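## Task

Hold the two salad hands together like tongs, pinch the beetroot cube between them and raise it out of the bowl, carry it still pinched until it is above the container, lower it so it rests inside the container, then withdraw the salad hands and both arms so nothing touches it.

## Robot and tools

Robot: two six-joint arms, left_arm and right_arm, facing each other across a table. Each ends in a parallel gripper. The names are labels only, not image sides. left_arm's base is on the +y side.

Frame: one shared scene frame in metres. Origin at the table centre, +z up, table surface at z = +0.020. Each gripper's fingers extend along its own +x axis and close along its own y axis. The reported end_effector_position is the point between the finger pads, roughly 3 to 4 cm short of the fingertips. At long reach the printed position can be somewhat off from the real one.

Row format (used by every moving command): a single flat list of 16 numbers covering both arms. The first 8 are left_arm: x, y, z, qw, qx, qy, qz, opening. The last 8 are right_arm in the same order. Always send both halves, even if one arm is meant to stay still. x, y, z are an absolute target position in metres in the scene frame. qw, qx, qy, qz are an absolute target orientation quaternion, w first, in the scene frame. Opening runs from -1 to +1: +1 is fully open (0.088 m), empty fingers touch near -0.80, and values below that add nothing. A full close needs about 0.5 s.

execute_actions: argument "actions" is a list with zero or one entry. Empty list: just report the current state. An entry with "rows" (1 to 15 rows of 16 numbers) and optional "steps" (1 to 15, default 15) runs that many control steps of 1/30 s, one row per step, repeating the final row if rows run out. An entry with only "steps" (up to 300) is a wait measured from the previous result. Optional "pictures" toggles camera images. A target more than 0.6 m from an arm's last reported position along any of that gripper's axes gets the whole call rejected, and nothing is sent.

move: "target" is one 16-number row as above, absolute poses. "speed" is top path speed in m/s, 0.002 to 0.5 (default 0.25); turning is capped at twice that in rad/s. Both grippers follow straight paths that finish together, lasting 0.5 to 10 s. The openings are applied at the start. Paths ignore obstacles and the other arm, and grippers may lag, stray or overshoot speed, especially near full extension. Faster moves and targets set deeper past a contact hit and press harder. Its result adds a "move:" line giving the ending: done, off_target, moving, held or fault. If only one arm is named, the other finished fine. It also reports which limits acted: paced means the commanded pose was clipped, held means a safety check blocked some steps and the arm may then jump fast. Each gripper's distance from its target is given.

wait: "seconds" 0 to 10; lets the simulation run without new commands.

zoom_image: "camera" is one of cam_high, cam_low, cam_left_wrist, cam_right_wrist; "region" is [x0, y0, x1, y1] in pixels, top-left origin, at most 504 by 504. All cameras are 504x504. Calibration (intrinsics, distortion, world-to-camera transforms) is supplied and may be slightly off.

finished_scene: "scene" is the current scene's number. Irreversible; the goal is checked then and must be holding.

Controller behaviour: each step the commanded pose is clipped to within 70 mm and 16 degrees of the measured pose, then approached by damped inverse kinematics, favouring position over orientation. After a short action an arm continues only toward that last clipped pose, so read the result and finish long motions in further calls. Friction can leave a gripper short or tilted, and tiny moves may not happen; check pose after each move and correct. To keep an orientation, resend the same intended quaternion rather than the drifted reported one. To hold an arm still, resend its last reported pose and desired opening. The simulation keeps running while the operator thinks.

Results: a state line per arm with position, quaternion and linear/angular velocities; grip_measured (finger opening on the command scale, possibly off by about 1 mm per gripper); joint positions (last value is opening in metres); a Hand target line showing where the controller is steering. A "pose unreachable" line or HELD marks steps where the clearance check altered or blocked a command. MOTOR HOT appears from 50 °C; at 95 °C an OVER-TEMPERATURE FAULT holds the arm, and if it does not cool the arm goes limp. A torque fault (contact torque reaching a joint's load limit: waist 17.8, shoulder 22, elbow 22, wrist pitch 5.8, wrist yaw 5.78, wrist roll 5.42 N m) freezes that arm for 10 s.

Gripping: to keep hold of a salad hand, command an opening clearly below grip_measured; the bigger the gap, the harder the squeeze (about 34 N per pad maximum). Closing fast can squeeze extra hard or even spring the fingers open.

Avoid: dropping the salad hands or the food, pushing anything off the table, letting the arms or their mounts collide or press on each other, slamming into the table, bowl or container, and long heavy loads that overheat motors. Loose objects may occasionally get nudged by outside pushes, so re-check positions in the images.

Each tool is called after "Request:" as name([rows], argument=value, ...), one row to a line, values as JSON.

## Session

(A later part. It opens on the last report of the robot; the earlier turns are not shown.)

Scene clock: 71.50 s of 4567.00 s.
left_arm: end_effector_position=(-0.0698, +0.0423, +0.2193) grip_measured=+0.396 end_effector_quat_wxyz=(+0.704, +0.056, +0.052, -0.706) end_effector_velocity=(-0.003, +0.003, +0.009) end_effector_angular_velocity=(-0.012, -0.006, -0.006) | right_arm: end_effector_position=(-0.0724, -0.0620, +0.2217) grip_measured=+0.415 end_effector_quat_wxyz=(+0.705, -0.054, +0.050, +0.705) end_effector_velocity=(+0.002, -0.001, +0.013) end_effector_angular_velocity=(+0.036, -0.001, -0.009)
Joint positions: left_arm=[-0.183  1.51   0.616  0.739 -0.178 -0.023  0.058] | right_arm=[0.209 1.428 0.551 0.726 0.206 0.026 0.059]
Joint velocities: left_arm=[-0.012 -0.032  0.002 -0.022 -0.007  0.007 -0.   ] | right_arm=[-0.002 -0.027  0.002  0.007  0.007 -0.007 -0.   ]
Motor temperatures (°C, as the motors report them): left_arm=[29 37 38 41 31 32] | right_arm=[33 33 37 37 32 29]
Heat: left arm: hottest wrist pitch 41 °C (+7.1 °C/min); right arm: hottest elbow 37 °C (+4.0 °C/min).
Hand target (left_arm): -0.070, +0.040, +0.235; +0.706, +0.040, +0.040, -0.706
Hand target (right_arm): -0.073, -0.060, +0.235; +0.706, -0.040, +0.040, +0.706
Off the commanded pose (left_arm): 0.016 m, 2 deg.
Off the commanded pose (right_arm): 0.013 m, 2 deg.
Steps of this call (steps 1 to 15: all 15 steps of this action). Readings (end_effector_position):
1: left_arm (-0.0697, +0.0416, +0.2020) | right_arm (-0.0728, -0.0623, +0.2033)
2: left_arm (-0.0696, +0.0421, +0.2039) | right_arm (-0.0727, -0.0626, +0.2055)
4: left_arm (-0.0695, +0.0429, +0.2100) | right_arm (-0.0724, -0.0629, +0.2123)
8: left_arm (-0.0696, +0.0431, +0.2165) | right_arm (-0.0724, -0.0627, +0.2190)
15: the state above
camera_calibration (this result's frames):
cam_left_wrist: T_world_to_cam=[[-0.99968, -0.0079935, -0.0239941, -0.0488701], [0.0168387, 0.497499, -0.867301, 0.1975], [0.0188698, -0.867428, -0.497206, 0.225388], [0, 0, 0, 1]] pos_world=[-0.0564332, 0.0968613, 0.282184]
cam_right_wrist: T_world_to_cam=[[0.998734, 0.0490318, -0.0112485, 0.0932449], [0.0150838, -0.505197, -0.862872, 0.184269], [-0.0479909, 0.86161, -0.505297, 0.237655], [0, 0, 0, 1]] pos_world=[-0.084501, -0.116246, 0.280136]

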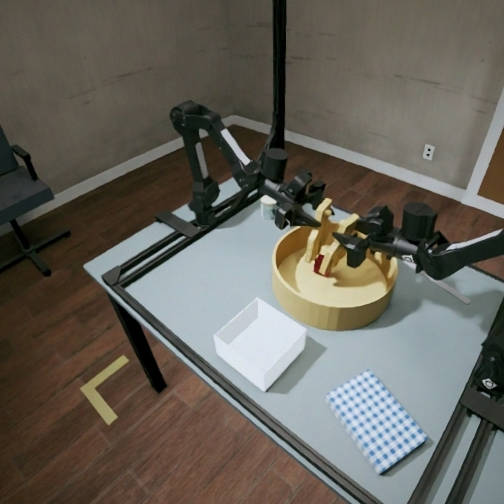

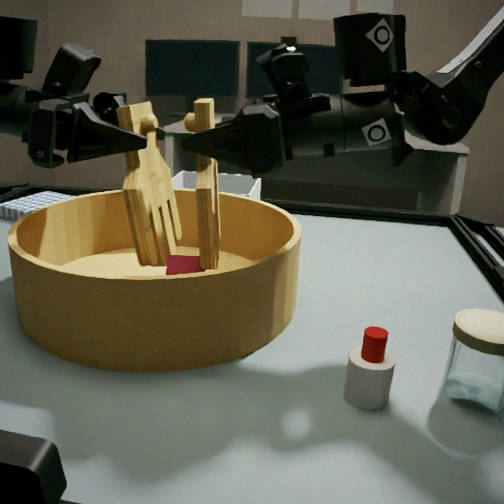

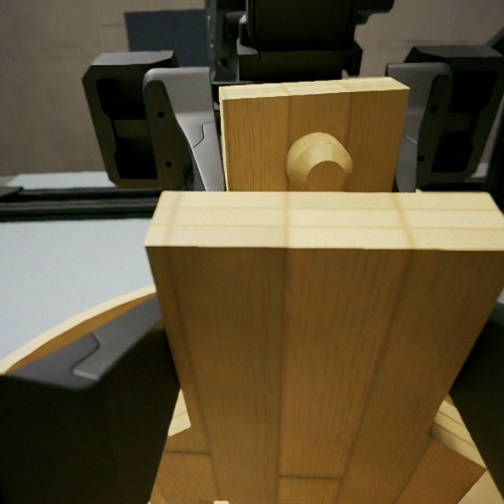

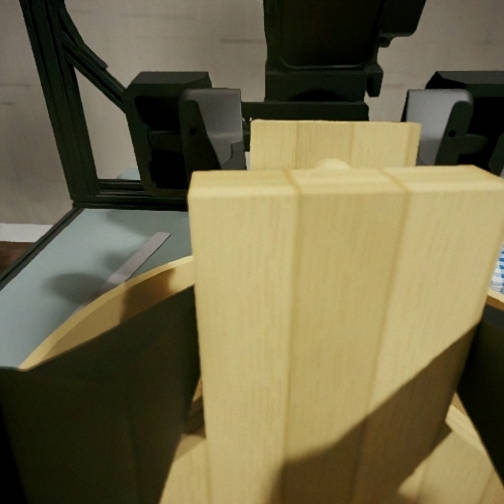

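Request:
move(target=[-0.07,0.06,0.225,0.705,0.05,0.05,-0.705,-1,-0.073,-0.085,0.225,0.705,-0.05,0.05,0.705,-1], speed=0.04)

Request:
move(target=[-0.07,0.06,0.172,0.705,0.05,0.05,-0.705,-1,-0.073,-0.085,0.173,0.705,-0.05,0.05,0.705,-1], speed=0.04)

Request:
move(target=[-0.07,0.026,0.174,0.705,0.05,0.05,-0.705,-1,-0.073,-0.056,0.174,0.705,-0.05,0.05,0.705,-1], speed=0.02)

Request:
zoom_image(camera="cam_low", region=[80, 100, 280, 300])

Scene clock: 73.83 s of 4567.00 s.
left_arm: end_effector_position=(-0.0699, +0.0571, +0.2225) grip_measured=+0.395 end_effector_quat_wxyz=(+0.704, +0.054, +0.052, -0.706) end_effector_velocity=(-0.001, +0.004, -0.002) end_effector_angular_velocity=(+0.007, +0.005, +0.001) | right_arm: end_effector_position=(-0.0728, -0.0831, +0.2222) grip_measured=+0.415 end_effector_quat_wxyz=(+0.705, -0.055, +0.052, +0.705) end_effector_velocity=(-0.001, -0.004, +0.000) end_effector_angular_velocity=(-0.007, -0.008, +0.011)
Joint positions: left_arm=[-0.195  1.442  0.569  0.721 -0.191 -0.026  0.058] | right_arm=[0.229 1.332 0.485 0.692 0.226 0.031 0.059]
Joint velocities: left_arm=[-0.007 -0.012 -0.012 -0.007 -0.007 -0.007 -0.   ] | right_arm=[ 0.002 -0.022 -0.007 -0.022 -0.007 -0.007 -0.001]
Motor temperatures (°C, as the motors report them): left_arm=[29 38 38 41 31 32] | right_arm=[33 33 37 37 32 29]
Heat: left arm: hottest wrist pitch 41 °C (+7.0 °C/min); right arm: hottest elbow 37 °C (+4.0 °C/min).
Hand target (left_arm): -0.070, +0.060, +0.225; +0.705, +0.050, +0.050, -0.705
Hand target (right_arm): -0.073, -0.085, +0.225; +0.705, -0.050, +0.050, +0.705
Off the commanded pose (left_arm): 0.004 m, 1 deg.
Off the commanded pose (right_arm): 0.003 m, 1 deg.
move: done
camera_calibration (this result's frames):
cam_left_wrist: T_world_to_cam=[[-0.999697, -0.00946051, -0.0227194, -0.048932], [0.0150608, 0.494936, -0.868799, 0.193254], [0.0194639, -0.868878, -0.494644, 0.23934], [0, 0, 0, 1]] pos_world=[-0.0564863, 0.111846, 0.285175]
cam_right_wrist: T_world_to_cam=[[0.998728, 0.0488663, -0.0124569, 0.0948723], [0.014123, -0.508165, -0.861144, 0.173314], [-0.0484111, 0.859872, -0.508209, 0.256516], [0, 0, 0, 1]] pos_world=[-0.0847811, -0.137135, 0.280794]

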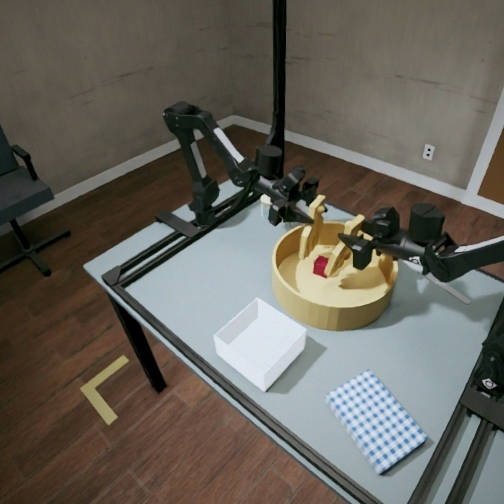

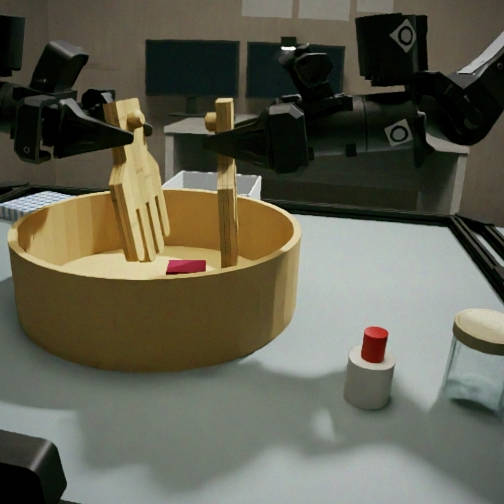

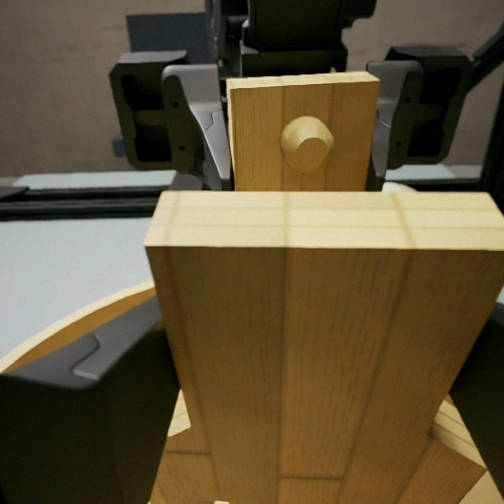

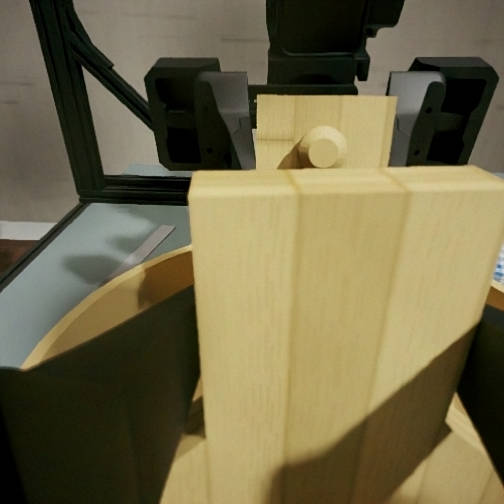

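Scene clock: 75.37 s of 4567.00 s.
left_arm: end_effector_position=(-0.0697, +0.0588, +0.1780) grip_measured=+0.395 end_effector_quat_wxyz=(+0.705, +0.046, +0.047, -0.706) end_effector_velocity=(+0.002, +0.001, -0.002) end_effector_angular_velocity=(-0.017, -0.007, +0.018) | right_arm: end_effector_position=(-0.0725, -0.0847, +0.1753) grip_measured=+0.415 end_effector_quat_wxyz=(+0.705, -0.050, +0.049, +0.706) end_effector_velocity=(+0.002, +0.000, -0.004) end_effector_angular_velocity=(+0.003, -0.022, -0.007)
Joint positions: left_arm=[-0.195  1.62   0.467  1.019 -0.191 -0.027  0.058] | right_arm=[0.23  1.531 0.374 1.013 0.227 0.031 0.059]
Joint velocities: left_arm=[-0.002  0.022 -0.012  0.051 -0.022  0.007 -0.   ] | right_arm=[-0.002  0.027 -0.007  0.037  0.007 -0.022 -0.   ]
Motor temperatures (°C, as the motors report them): left_arm=[29 38 38 41 31 32] | right_arm=[33 33 37 37 32 29]
Heat: left arm: hottest wrist pitch 41 °C (+7.1 °C/min); right arm: hottest elbow 37 °C (+4.0 °C/min).
Hand target (left_arm): -0.070, +0.061, +0.172; +0.705, +0.050, +0.050, -0.705
Hand target (right_arm): -0.073, -0.085, +0.173; +0.705, -0.050, +0.050, +0.706
Off the commanded pose (left_arm): 0.006 m, 1 deg.
Off the commanded pose (right_arm): 0.002 m, 0 deg.
move: done
camera_calibration (this result's frames):
cam_left_wrist: T_world_to_cam=[[-0.999784, -0.00993572, -0.0182713, -0.0505607], [0.0112826, 0.478905, -0.877794, 0.156049], [0.0174717, -0.87781, -0.47869, 0.216347], [0, 0, 0, 1]] pos_world=[-0.0560903, 0.114676, 0.239618]
cam_right_wrist: T_world_to_cam=[[0.998696, 0.04901, -0.0143195, 0.0944114], [0.0120733, -0.499169, -0.86642, 0.133668], [-0.0496111, 0.865117, -0.49911, 0.232896], [0, 0, 0, 1]] pos_world=[-0.0843479, -0.139386, 0.233405]

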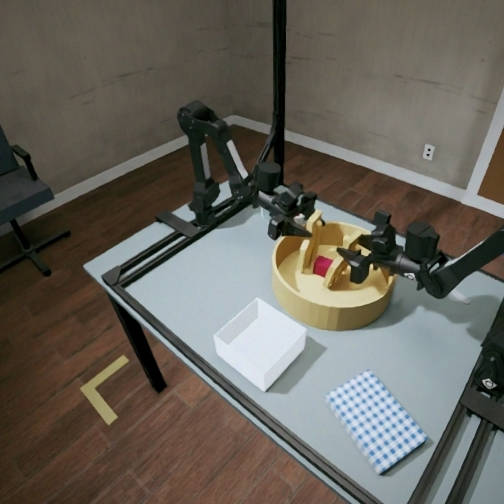

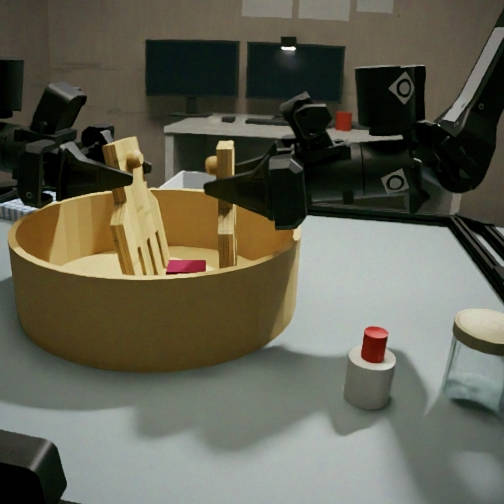

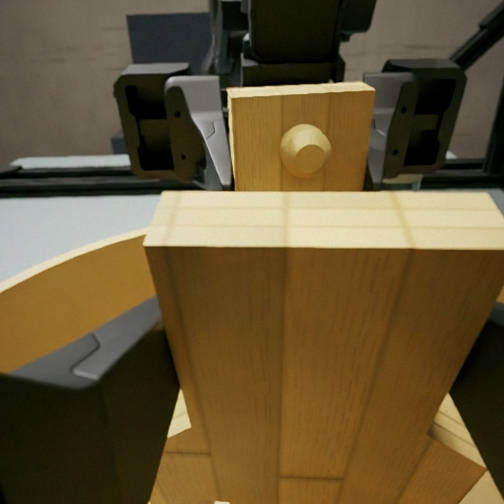

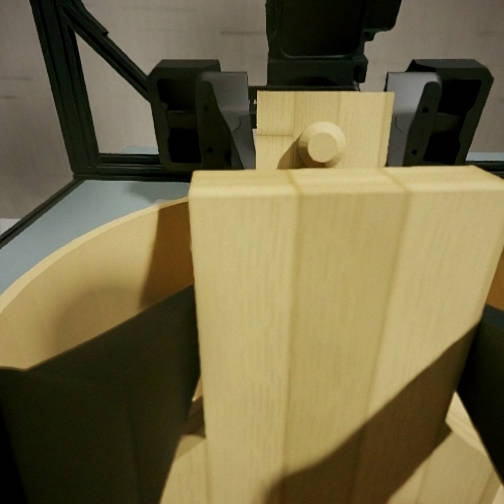

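Scene clock: 77.27 s of 4567.00 s.
left_arm: end_effector_position=(-0.0696, +0.0297, +0.1787) grip_measured=+0.394 end_effector_quat_wxyz=(+0.707, +0.045, +0.046, -0.704) end_effector_velocity=(+0.001, -0.004, +0.002) end_effector_angular_velocity=(-0.003, +0.007, +0.011) | right_arm: end_effector_position=(-0.0724, -0.0590, +0.1747) grip_measured=+0.413 end_effector_quat_wxyz=(+0.707, -0.049, +0.050, +0.704) end_effector_velocity=(+0.001, +0.002, -0.002) end_effector_angular_velocity=(-0.007, +0.007, -0.001)
Joint positions: left_arm=[-0.179  1.717  0.581  1.005 -0.182 -0.024  0.058] | right_arm=[0.21  1.629 0.468 1.018 0.212 0.03  0.059]
Joint velocities: left_arm=[ 0.002  0.007  0.017 -0.007 -0.007 -0.007 -0.   ] | right_arm=[-0.007  0.007  0.007 -0.007 -0.007  0.007 -0.   ]
Motor temperatures (°C, as the motors report them): left_arm=[29 38 38 41 31 32] | right_arm=[33 33 37 38 32 29]
Heat: left arm: hottest wrist pitch 41 °C (+7.1 °C/min); right arm: hottest wrist pitch 38 °C (+5.1 °C/min).
Hand target (left_arm): -0.070, +0.026, +0.174; +0.705, +0.050, +0.050, -0.705
Hand target (right_arm): -0.073, -0.056, +0.174; +0.705, -0.050, +0.050, +0.705
Off the commanded pose (left_arm): 0.006 m, 1 deg.
Off the commanded pose (right_arm): 0.003 m, 0 deg.
move: done
camera_calibration (this result's frames):
cam_left_wrist: T_world_to_cam=[[-0.999686, -0.0166345, -0.0187272, -0.0504509], [0.00852978, 0.476883, -0.878926, 0.170634], [0.0235512, -0.87881, -0.476591, 0.191214], [0, 0, 0, 1]] pos_world=[-0.0563938, 0.0858293, 0.24016]
cam_right_wrist: T_world_to_cam=[[0.998918, 0.0435856, -0.0162395, 0.0931148], [0.00766682, -0.498658, -0.866765, 0.145702], [-0.0458764, 0.865702, -0.498453, 0.21054], [0, 0, 0, 1]] pos_world=[-0.0844722, -0.113668, 0.232745]

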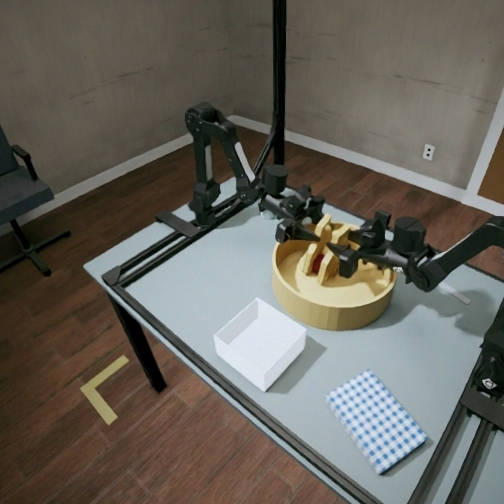

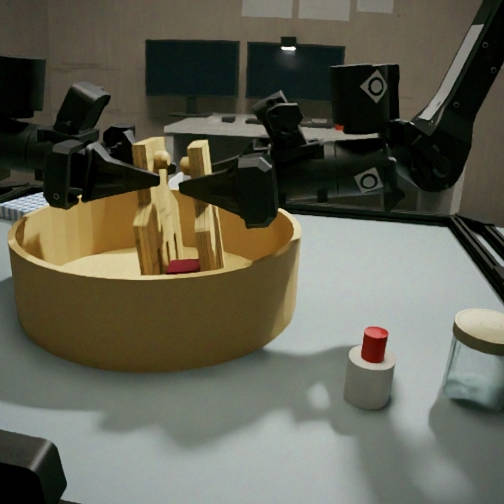

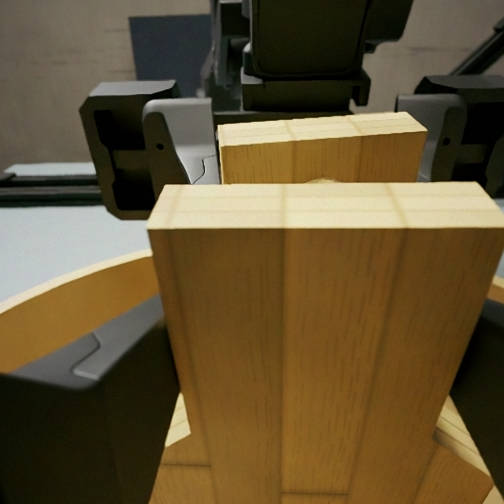

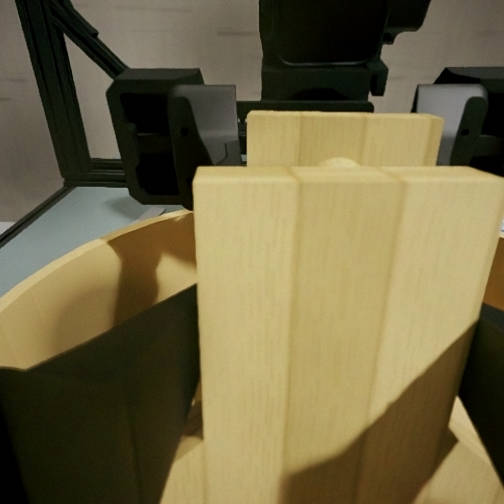

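Region (80, 100, 280, 300) of cam_low's 504x504 image, scaled by 2.520, with more detail than that image has.

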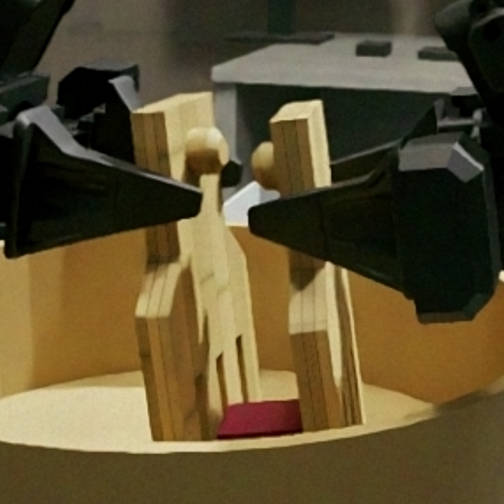

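Request:
move(target=[-0.07,0.013,0.171,0.705,0.05,0.05,-0.705,-1,-0.073,-0.053,0.175,0.705,-0.05,0.05,0.705,-1], speed=0.012)

Request:
zoom_image(camera="cam_low", region=[80, 100, 280, 300])

Scene clock: 79.60 s of 4567.00 s.
left_arm: end_effector_position=(-0.0696, +0.0177, +0.1782) grip_measured=+0.393 end_effector_quat_wxyz=(+0.708, +0.044, +0.044, -0.704) end_effector_velocity=(+0.000, +0.000, -0.002) end_effector_angular_velocity=(+0.002, +0.020, +0.008) | right_arm: end_effector_position=(-0.0730, -0.0570, +0.1743) grip_measured=+0.412 end_effector_quat_wxyz=(+0.706, -0.051, +0.050, +0.705) end_effector_velocity=(-0.002, +0.000, +0.000) end_effector_angular_velocity=(-0.003, -0.007, +0.011)
Joint positions: left_arm=[-0.172  1.759  0.626  1.007 -0.175 -0.022  0.058] | right_arm=[0.209 1.635 0.477 1.012 0.209 0.03  0.059]
Joint velocities: left_arm=[-0.002  0.007 -0.002  0.007 -0.007 -0.022 -0.   ] | right_arm=[ 0.002 -0.002  0.002 -0.007 -0.007 -0.007  0.   ]
Motor temperatures (°C, as the motors report them): left_arm=[29 38 38 41 31 32] | right_arm=[33 33 37 38 32 29]
Heat: left arm: hottest wrist pitch 41 °C (+7.0 °C/min); right arm: hottest wrist pitch 38 °C (+5.0 °C/min).
Hand target (left_arm): -0.070, +0.013, +0.171; +0.705, +0.050, +0.050, -0.705
Hand target (right_arm): -0.073, -0.053, +0.175; +0.705, -0.050, +0.050, +0.705
Off the commanded pose (left_arm): 0.009 m, 1 deg.
Off the commanded pose (right_arm): 0.004 m, 0 deg.
move: off_target (left_arm)
camera_calibration (this result's frames):
cam_left_wrist: T_world_to_cam=[[-0.999659, -0.0172018, -0.0196614, -0.050472], [0.00919646, 0.47272, -0.881164, 0.176485], [0.024452, -0.881045, -0.472401, 0.179873], [0, 0, 0, 1]] pos_world=[-0.056476, 0.0741801, 0.239492]
cam_right_wrist: T_world_to_cam=[[0.998827, 0.0458987, -0.0154199, 0.0935812], [0.00967901, -0.501304, -0.865217, 0.146146], [-0.0474424, 0.864053, -0.501161, 0.208831], [0, 0, 0, 1]] pos_world=[-0.0849786, -0.111473, 0.232549]

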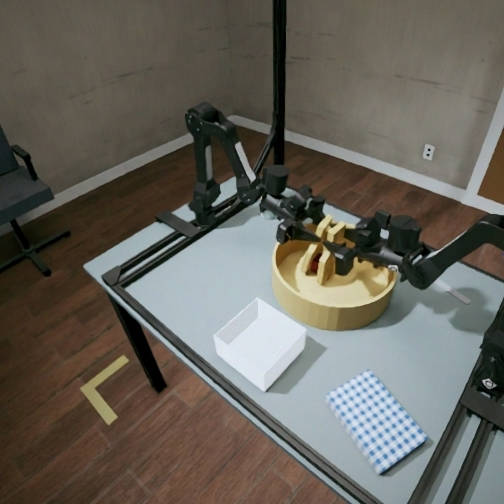

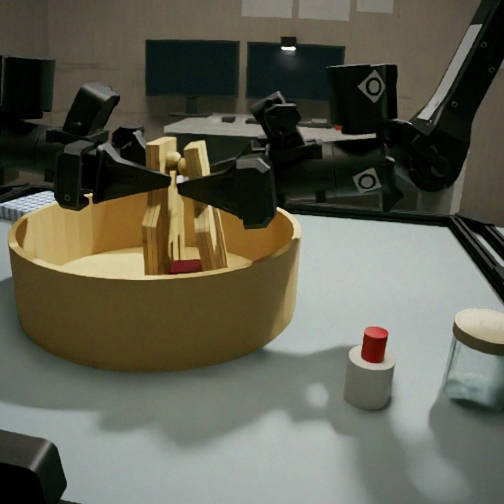

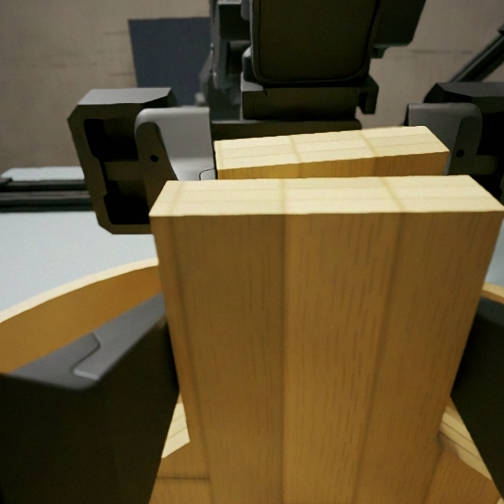

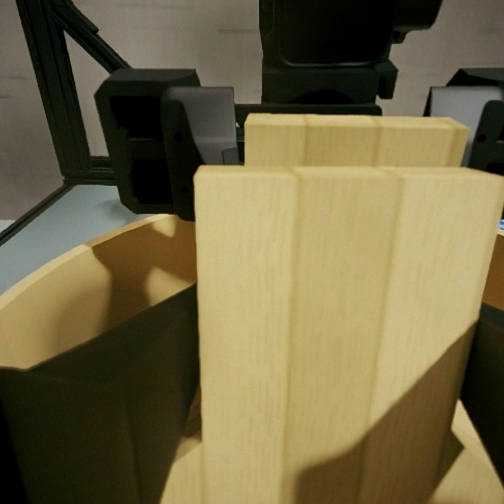

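Region (80, 100, 280, 300) of cam_low's 504x504 image, scaled by 2.520, with more detail than that image has.

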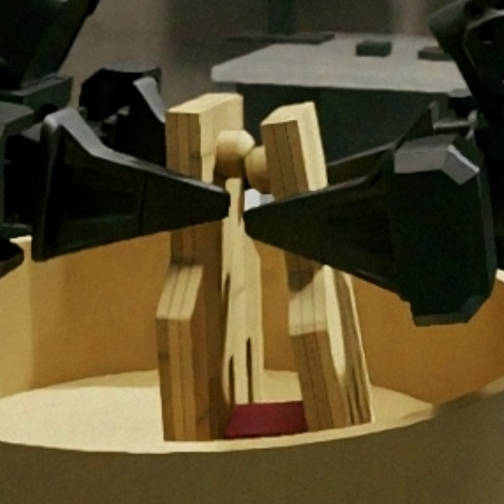

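Request:
execute_actions([
  {"rows":[[-0.07,0.008,0.19,0.705,0.045,0.045,-0.705,-1,-0.073,-0.047,0.19,0.705,-0.045,0.045,0.705,-1]],"steps":15},
], pictures=false)

Request:
execute_actions([
  {"rows":[[-0.07,0.006,0.21,0.705,0.045,0.045,-0.705,-1,-0.073,-0.045,0.21,0.705,-0.045,0.045,0.705,-1]],"steps":15},
], pictures=false)

Request:
execute_actions([
  {"rows":[[-0.07,0.006,0.23,0.705,0.045,0.045,-0.705,-1,-0.073,-0.045,0.23,0.705,-0.045,0.045,0.705,-1]],"steps":15},
])

Request:
zoom_image(camera="cam_low", region=[80, 80, 280, 280])

Scene clock: 80.80 s of 4567.00 s.
left_arm: end_effector_position=(-0.0710, +0.0163, +0.1803) grip_measured=+0.393 end_effector_quat_wxyz=(+0.704, +0.055, +0.051, -0.706) end_effector_velocity=(-0.000, -0.001, +0.001) end_effector_angular_velocity=(+0.007, +0.005, +0.006) | right_arm: end_effector_position=(-0.0743, -0.0564, +0.1758) grip_measured=+0.412 end_effector_quat_wxyz=(+0.703, -0.061, +0.056, +0.707) end_effector_velocity=(+0.000, -0.002, -0.006) end_effector_angular_velocity=(-0.031, -0.013, +0.006)
Joint positions: left_arm=[-0.172  1.737  0.645  0.939 -0.168 -0.021  0.058] | right_arm=[0.209 1.612 0.491 0.953 0.201 0.027 0.059]
Joint velocities: left_arm=[-0.002 -0.007  0.007 -0.022 -0.007 -0.007 -0.   ] | right_arm=[-0.002 -0.007 -0.002 -0.037 -0.007 -0.007 -0.   ]
Motor temperatures (°C, as the motors report them): left_arm=[29 38 38 41 31 32] | right_arm=[33 33 37 38 32 29]
Heat: left arm: hottest wrist pitch 41 °C (+7.0 °C/min); right arm: hottest wrist pitch 38 °C (+5.0 °C/min).
Hand target (left_arm): -0.070, +0.008, +0.190; +0.706, +0.045, +0.045, -0.706
Hand target (right_arm): -0.073, -0.048, +0.190; +0.706, -0.045, +0.045, +0.706
Off the commanded pose (left_arm): 0.013 m, 1 deg.
Off the commanded pose (right_arm): 0.017 m, 2 deg.
Steps of this call (steps 1 to 21: nothing new was sent; steps 22 to 36: all 15 steps of this action). Readings (end_effector_position):
22: left_arm (-0.0700, +0.0170, +0.1788) | right_arm (-0.0733, -0.0566, +0.1746)
23: left_arm (-0.0703, +0.0167, +0.1790) | right_arm (-0.0736, -0.0567, +0.1747)
25: left_arm (-0.0707, +0.0165, +0.1795) | right_arm (-0.0739, -0.0566, +0.1751)
29: left_arm (-0.0709, +0.0164, +0.1799) | right_arm (-0.0742, -0.0565, +0.1755)
36: the state above

Scene clock: 81.30 s of 4567.00 s.
left_arm: end_effector_position=(-0.0714, +0.0158, +0.1892) grip_measured=+0.393 end_effector_quat_wxyz=(+0.703, +0.067, +0.060, -0.706) end_effector_velocity=(+0.000, +0.001, -0.004) end_effector_angular_velocity=(+0.026, +0.001, +0.006) | right_arm: end_effector_position=(-0.0746, -0.0566, +0.1849) grip_measured=+0.412 end_effector_quat_wxyz=(+0.701, -0.073, +0.064, +0.706) end_effector_velocity=(+0.000, -0.002, -0.007) end_effector_angular_velocity=(-0.042, +0.003, +0.013)
Joint positions: left_arm=[-0.172  1.688  0.675  0.831 -0.166 -0.021  0.058] | right_arm=[0.209 1.552 0.522 0.832 0.198 0.027 0.059]
Joint velocities: left_arm=[-0.002 -0.007  0.002 -0.037 -0.007 -0.007  0.   ] | right_arm=[-0.007 -0.007  0.002 -0.051 -0.022  0.007 -0.   ]
Motor temperatures (°C, as the motors report them): left_arm=[29 38 38 41 31 32] | right_arm=[33 33 37 38 32 29]
Heat: left arm: hottest wrist pitch 41 °C (+7.1 °C/min); right arm: hottest wrist pitch 38 °C (+5.1 °C/min).
Hand target (left_arm): -0.070, +0.007, +0.210; +0.706, +0.045, +0.045, -0.706
Hand target (right_arm): -0.073, -0.046, +0.210; +0.706, -0.045, +0.045, +0.706
Off the commanded pose (left_arm): 0.023 m, 3 deg.
Off the commanded pose (right_arm): 0.028 m, 4 deg.
Steps of this call (steps 1 to 15: all 15 steps of this action). Readings (end_effector_position):
1: left_arm (-0.0713, +0.0161, +0.1816) | right_arm (-0.0745, -0.0564, +0.1772)
2: left_arm (-0.0714, +0.0161, +0.1824) | right_arm (-0.0746, -0.0566, +0.1779)
4: left_arm (-0.0714, +0.0159, +0.1853) | right_arm (-0.0746, -0.0566, +0.1809)
8: left_arm (-0.0714, +0.0158, +0.1887) | right_arm (-0.0746, -0.0566, +0.1844)
15: the state above

Scene clock: 81.80 s of 4567.00 s.
left_arm: end_effector_position=(-0.0716, +0.0159, +0.2104) grip_measured=+0.393 end_effector_quat_wxyz=(+0.703, +0.066, +0.059, -0.706) end_effector_velocity=(+0.002, +0.001, -0.005) end_effector_angular_velocity=(+0.022, +0.017, +0.014) | right_arm: end_effector_position=(-0.0748, -0.0562, +0.2058) grip_measured=+0.412 end_effector_quat_wxyz=(+0.701, -0.071, +0.063, +0.707) end_effector_velocity=(-0.000, -0.000, -0.002) end_effector_angular_velocity=(-0.022, -0.010, +0.006)
Joint positions: left_arm=[-0.172  1.624  0.71   0.735 -0.165 -0.021  0.058] | right_arm=[0.209 1.481 0.562 0.724 0.198 0.027 0.059]
Joint velocities: left_arm=[ 0.002 -0.002 -0.002 -0.022 -0.007 -0.022 -0.   ] | right_arm=[-0.002 -0.007  0.007 -0.037 -0.007 -0.007  0.   ]
Motor temperatures (°C, as the motors report them): left_arm=[29 38 39 41 31 32] | right_arm=[33 33 37 38 32 29]
Heat: left arm: hottest wrist pitch 41 °C (+7.0 °C/min); right arm: hottest wrist pitch 38 °C (+5.0 °C/min).
Hand target (left_arm): -0.070, +0.007, +0.230; +0.706, +0.045, +0.045, -0.706
Hand target (right_arm): -0.073, -0.046, +0.230; +0.706, -0.045, +0.045, +0.706
Off the commanded pose (left_arm): 0.022 m, 3 deg.
Off the commanded pose (right_arm): 0.027 m, 4 deg.
Steps of this call (steps 1 to 15: all 15 steps of this action). Readings (end_effector_position):
1: left_arm (-0.0714, +0.0159, +0.1900) | right_arm (-0.0746, -0.0569, +0.1857)
2: left_arm (-0.0714, +0.0158, +0.1917) | right_arm (-0.0746, -0.0569, +0.1873)
4: left_arm (-0.0714, +0.0157, +0.1994) | right_arm (-0.0746, -0.0568, +0.1952)
8: left_arm (-0.0716, +0.0159, +0.2110) | right_arm (-0.0747, -0.0563, +0.2064)
15: the state above
camera_calibration (this result's frames):
cam_left_wrist: T_world_to_cam=[[-0.999579, -0.0052604, -0.028535, -0.0502185], [0.0216813, 0.518151, -0.855014, 0.200331], [0.0192832, -0.855273, -0.517819, 0.20231], [0, 0, 0, 1]] pos_world=[-0.058442, 0.0689643, 0.274612]
cam_right_wrist: T_world_to_cam=[[0.998389, 0.0562554, -0.00746255, 0.0947058], [0.0242135, -0.541228, -0.840527, 0.167509], [-0.0513232, 0.838992, -0.541717, 0.230534], [0, 0, 0, 1]] pos_world=[-0.0867775, -0.108083, 0.266387]

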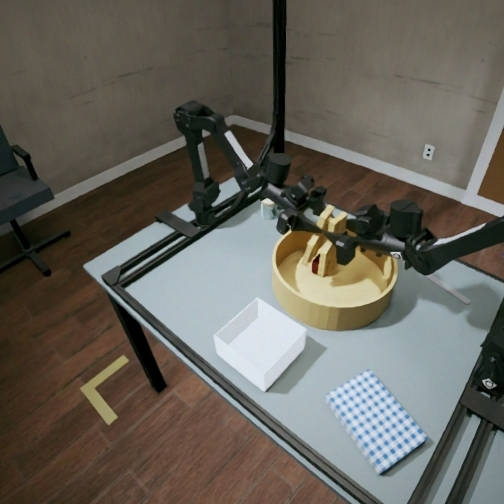

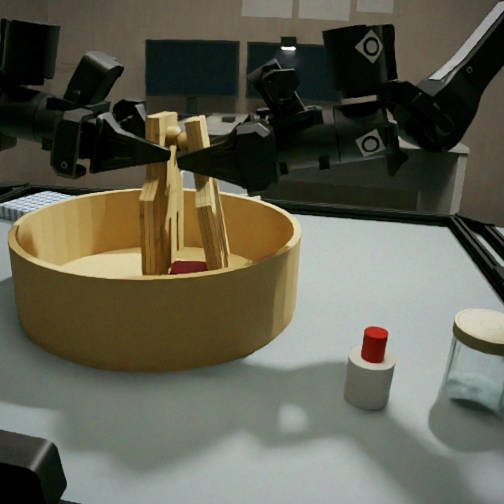

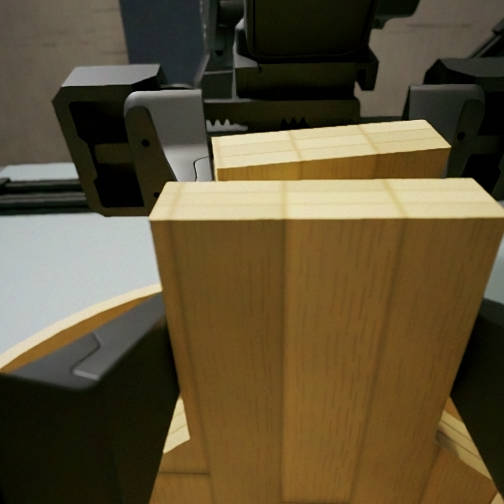

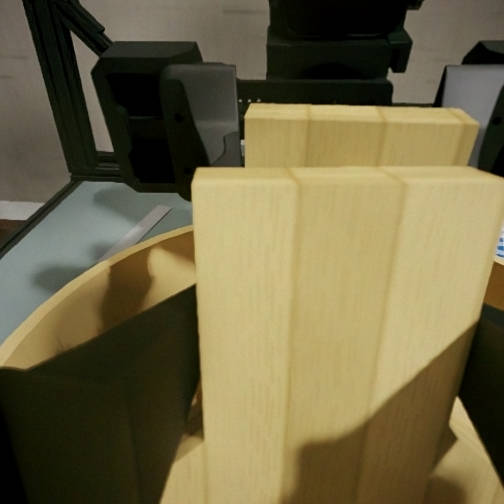

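Region (80, 80, 280, 280) of cam_low's 504x504 image, scaled by 2.520, with more detail than that image has.

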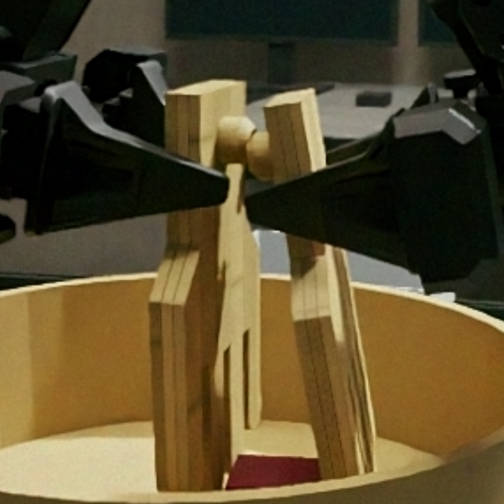

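Request:
move(target=[-0.07,0.07,0.215,0.705,0.05,0.05,-0.705,-1,-0.073,-0.10,0.215,0.707,0,0,0.707,-1], speed=0.06)

Request:
move(target=[-0.07,0.07,0.166,0.705,0.05,0.05,-0.705,-1,-0.073,-0.10,0.163,0.707,0,0,0.707,-1], speed=0.03)

Scene clock: 86.23 s of 4567.00 s.
left_arm: end_effector_position=(-0.0699, +0.0672, +0.2118) grip_measured=+0.393 end_effector_quat_wxyz=(+0.704, +0.056, +0.053, -0.706) end_effector_velocity=(+0.003, +0.003, +0.003) end_effector_angular_velocity=(-0.013, +0.006, +0.020) | right_arm: end_effector_position=(-0.0730, -0.0982, +0.2109) grip_measured=+0.411 end_effector_quat_wxyz=(+0.707, -0.006, +0.006, +0.708) end_effector_velocity=(+0.000, -0.002, +0.001) end_effector_angular_velocity=(+0.012, -0.004, +0.005)
Joint positions: left_arm=[-0.203  1.432  0.512  0.763 -0.198 -0.027  0.058] | right_arm=[0.248 1.421 0.334 1.07  0.246 0.004 0.059]
Joint velocities: left_arm=[-0.002 -0.017 -0.012  0.007 -0.022 -0.007 -0.   ] | right_arm=[-0.002 -0.002 -0.012  0.022 -0.007 -0.007 -0.   ]
Motor temperatures (°C, as the motors report them): left_arm=[29 38 39 42 31 32] | right_arm=[33 33 38 39 32 29]
Heat: left arm: hottest wrist pitch 42 °C (+8.1 °C/min); right arm: hottest wrist pitch 39 °C (+6.1 °C/min).
Hand target (left_arm): -0.070, +0.070, +0.215; +0.705, +0.050, +0.050, -0.705
Hand target (right_arm): -0.073, -0.100, +0.215; +0.707, +0.000, +0.000, +0.707
Off the commanded pose (left_arm): 0.004 m, 1 deg.
Off the commanded pose (right_arm): 0.004 m, 1 deg.
move: done
camera_calibration (this result's frames):
cam_left_wrist: T_world_to_cam=[[-0.999678, -0.00906226, -0.0236824, -0.0489517], [0.0160113, 0.498626, -0.866669, 0.178327], [0.0196626, -0.86677, -0.498321, 0.243553], [0, 0, 0, 1]] pos_world=[-0.0565801, 0.121742, 0.274759]
cam_right_wrist: T_world_to_cam=[[0.998666, 0.0507446, -0.00959674, 0.0952677], [0.0108767, -0.388321, -0.92146, 0.18016], [-0.0504857, 0.920126, -0.388354, 0.244329], [0, 0, 0, 1]] pos_world=[-0.084765, -0.159688, 0.26181]

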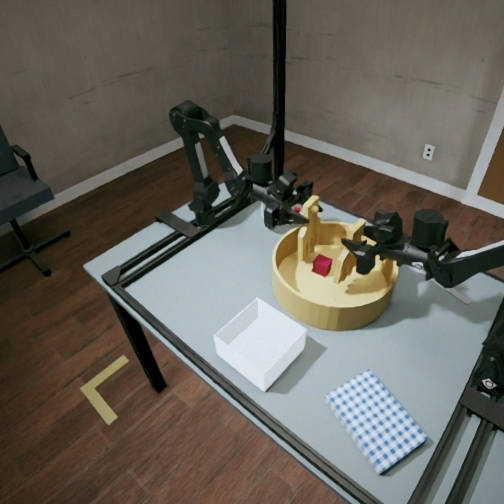

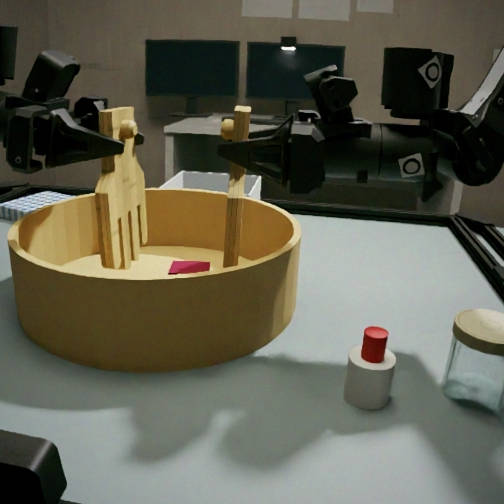

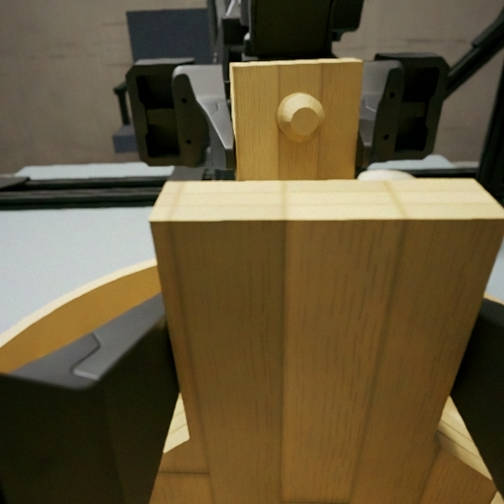

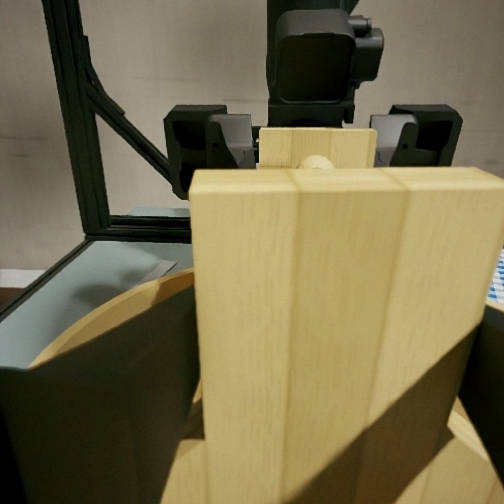

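Scene clock: 88.10 s of 4567.00 s.
left_arm: end_effector_position=(-0.0694, +0.0679, +0.1772) grip_measured=+0.393 end_effector_quat_wxyz=(+0.706, +0.039, +0.042, -0.706) end_effector_velocity=(+0.003, +0.001, -0.007) end_effector_angular_velocity=(+0.016, +0.001, +0.020) | right_arm: end_effector_position=(-0.0727, -0.0989, +0.1701) grip_measured=+0.411 end_effector_quat_wxyz=(+0.707, +0.009, -0.004, +0.707) end_effector_velocity=(-0.000, -0.000, -0.007) end_effector_angular_velocity=(-0.007, -0.010, +0.015)
Joint positions: left_arm=[-0.203  1.608  0.424  1.066 -0.202 -0.027  0.058] | right_arm=[0.248 1.729 0.263 1.485 0.247 0.003 0.059]
Joint velocities: left_arm=[-0.002  0.017 -0.007  0.007 -0.022 -0.007  0.   ] | right_arm=[-0.007  0.037 -0.007  0.037 -0.022 -0.007 -0.   ]
Motor temperatures (°C, as the motors report them): left_arm=[29 38 39 43 31 32] | right_arm=[33 33 38 39 32 29]
Heat: left arm: hottest wrist pitch 43 °C (+9.1 °C/min); right arm: hottest wrist pitch 39 °C (+6.1 °C/min).
Hand target (left_arm): -0.070, +0.071, +0.167; +0.705, +0.050, +0.050, -0.705
Hand target (right_arm): -0.073, -0.100, +0.163; +0.707, -0.000, +0.000, +0.707
Off the commanded pose (left_arm): 0.011 m, 2 deg.
Off the commanded pose (right_arm): 0.007 m, 1 deg.
move: off_target (left_arm)
camera_calibration (this result's frames):
cam_left_wrist: T_world_to_cam=[[-0.999795, -0.0128552, -0.0156421, -0.0504393], [0.00788836, 0.464199, -0.885696, 0.153133], [0.0186469, -0.885638, -0.464003, 0.222002], [0, 0, 0, 1]] pos_world=[-0.0557765, 0.124881, 0.23785]
cam_right_wrist: T_world_to_cam=[[0.998604, 0.0504351, -0.0157002, 0.0956255], [0.00323285, -0.355025, -0.934851, 0.147331], [-0.0527233, 0.933495, -0.354692, 0.224577], [0, 0, 0, 1]] pos_world=[-0.0841279, -0.162158, 0.218889]

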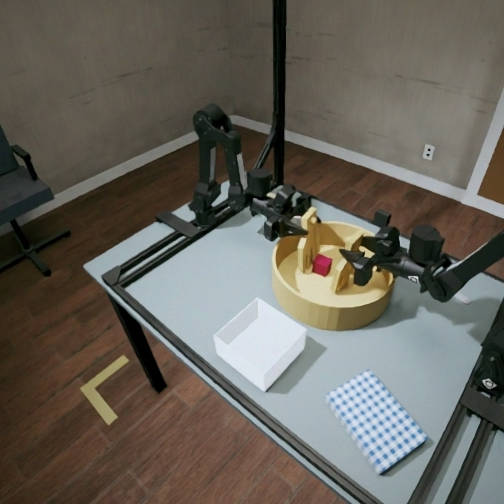

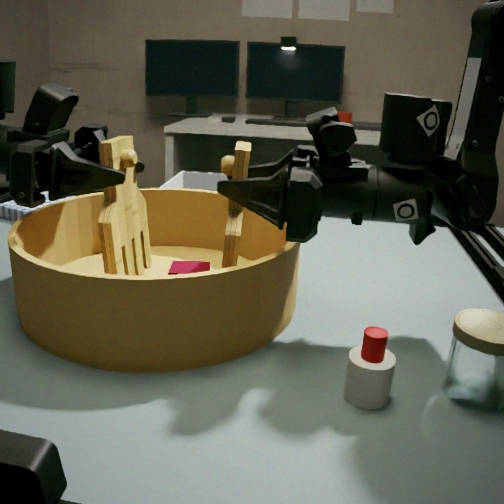

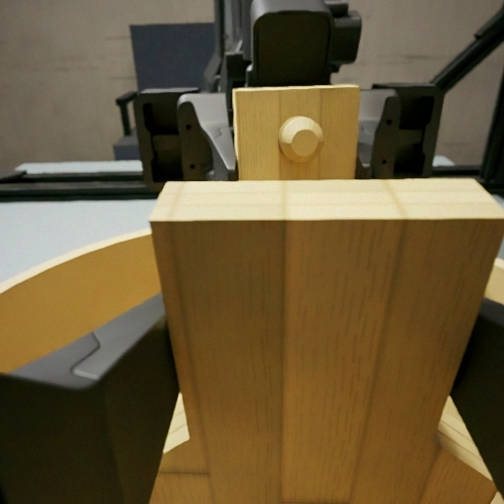

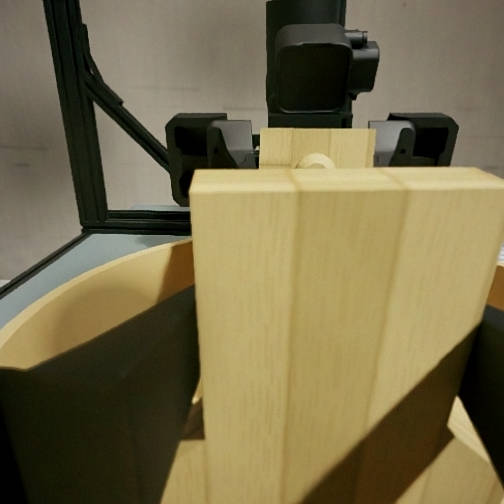

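Request:
move(target=[-0.07,0.063,0.184,0.664,0.242,0.242,-0.664,0.34,-0.073,-0.094,0.182,0.664,-0.242,0.242,0.664,0.36], speed=0.08)

Request:
zoom_image(camera="cam_low", region=[60, 60, 300, 300])

Scene clock: 93.37 s of 4567.00 s.
left_arm: end_effector_position=(-0.0700, +0.0669, +0.1787) grip_measured=+0.393 end_effector_quat_wxyz=(+0.664, +0.247, +0.244, -0.662) end_effector_velocity=(+0.000, +0.000, +0.000) end_effector_angular_velocity=(+0.011, -0.001, +0.008) | right_arm: end_effector_position=(-0.0722, -0.0952, +0.1816) grip_measured=+0.408 end_effector_quat_wxyz=(+0.667, -0.242, +0.238, +0.663) end_effector_velocity=(+0.000, -0.003, -0.003) end_effector_angular_velocity=(-0.039, +0.001, +0.014)
Joint positions: left_arm=[-0.181  1.465  0.885 -0.138 -0.14  -0.116  0.058] | right_arm=[ 0.213  1.345  0.789 -0.148  0.171  0.133  0.059]
Joint velocities: left_arm=[-0.002  0.002  0.012 -0.022 -0.007 -0.007  0.   ] | right_arm=[-0.007  0.002  0.017 -0.051 -0.022 -0.007 -0.   ]
Motor temperatures (°C, as the motors report them): left_arm=[29 38 39 42 31 32] | right_arm=[33 33 37 39 32 29]
Heat: left arm: hottest wrist pitch 42 °C (+7.1 °C/min); right arm: hottest wrist pitch 39 °C (+6.1 °C/min).
Hand target (left_arm): -0.070, +0.063, +0.184; +0.665, +0.241, +0.243, -0.664
Hand target (right_arm): -0.073, -0.094, +0.182; +0.665, -0.243, +0.241, +0.664
Off the commanded pose (left_arm): 0.007 m, 1 deg.
Off the commanded pose (right_arm): 0.001 m, 1 deg.
move: done
camera_calibration (this result's frames):
cam_left_wrist: T_world_to_cam=[[-0.999637, -0.000369188, -0.0269561, -0.0498618], [0.0124527, 0.880515, -0.473854, 0.0538185], [0.0239102, -0.474018, -0.880191, 0.268987], [0, 0, 0, 1]] pos_world=[-0.0569454, 0.0800982, 0.260918]
cam_right_wrist: T_world_to_cam=[[0.999082, 0.0295683, -0.0310109, 0.0959718], [0.0112344, -0.879186, -0.476346, 0.0268128], [-0.0413491, 0.47556, -0.878711, 0.277614], [0, 0, 0, 1]] pos_world=[-0.0847059, -0.111286, 0.25969]

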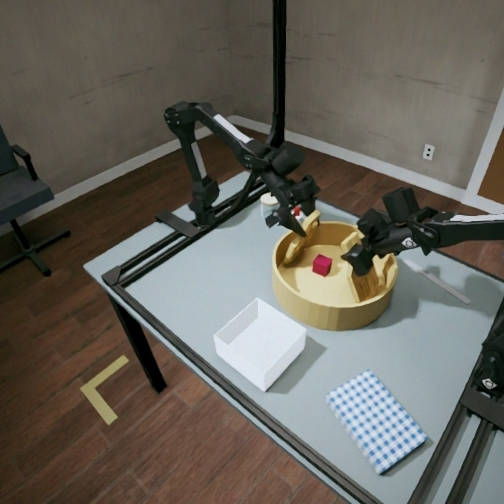

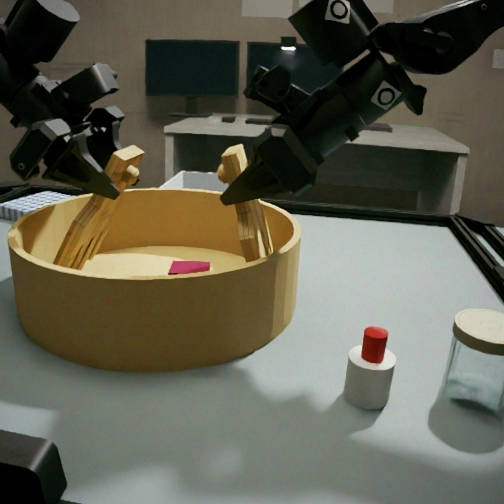

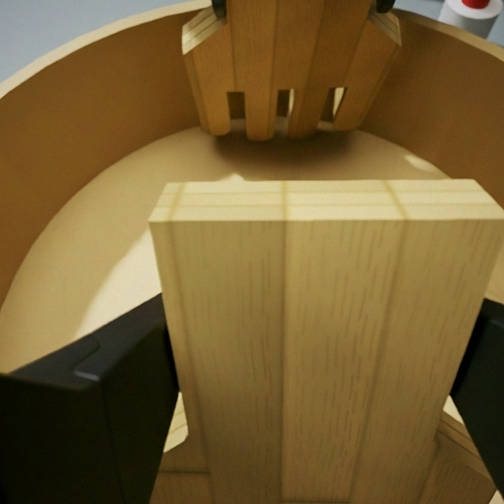

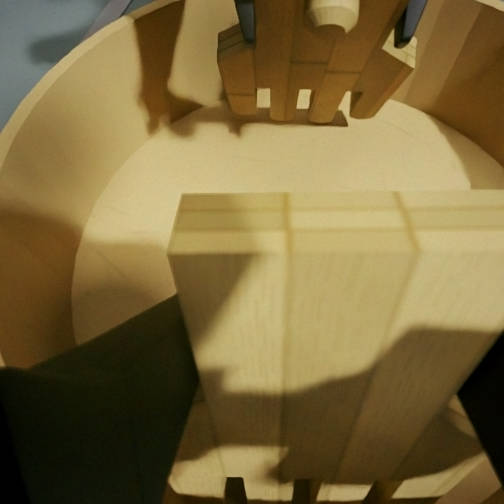

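Region (60, 60, 300, 300) of cam_low's 504x504 image, scaled by 2.100, with more detail than that image has.

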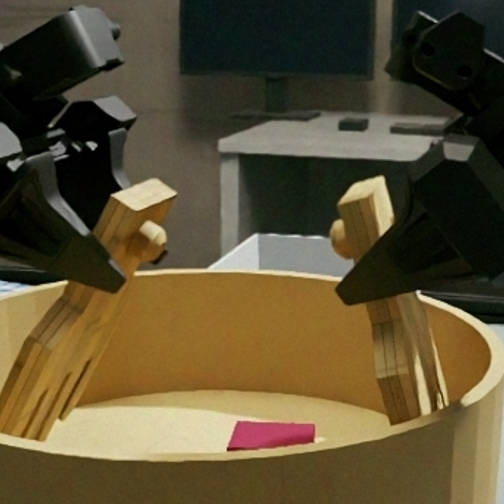

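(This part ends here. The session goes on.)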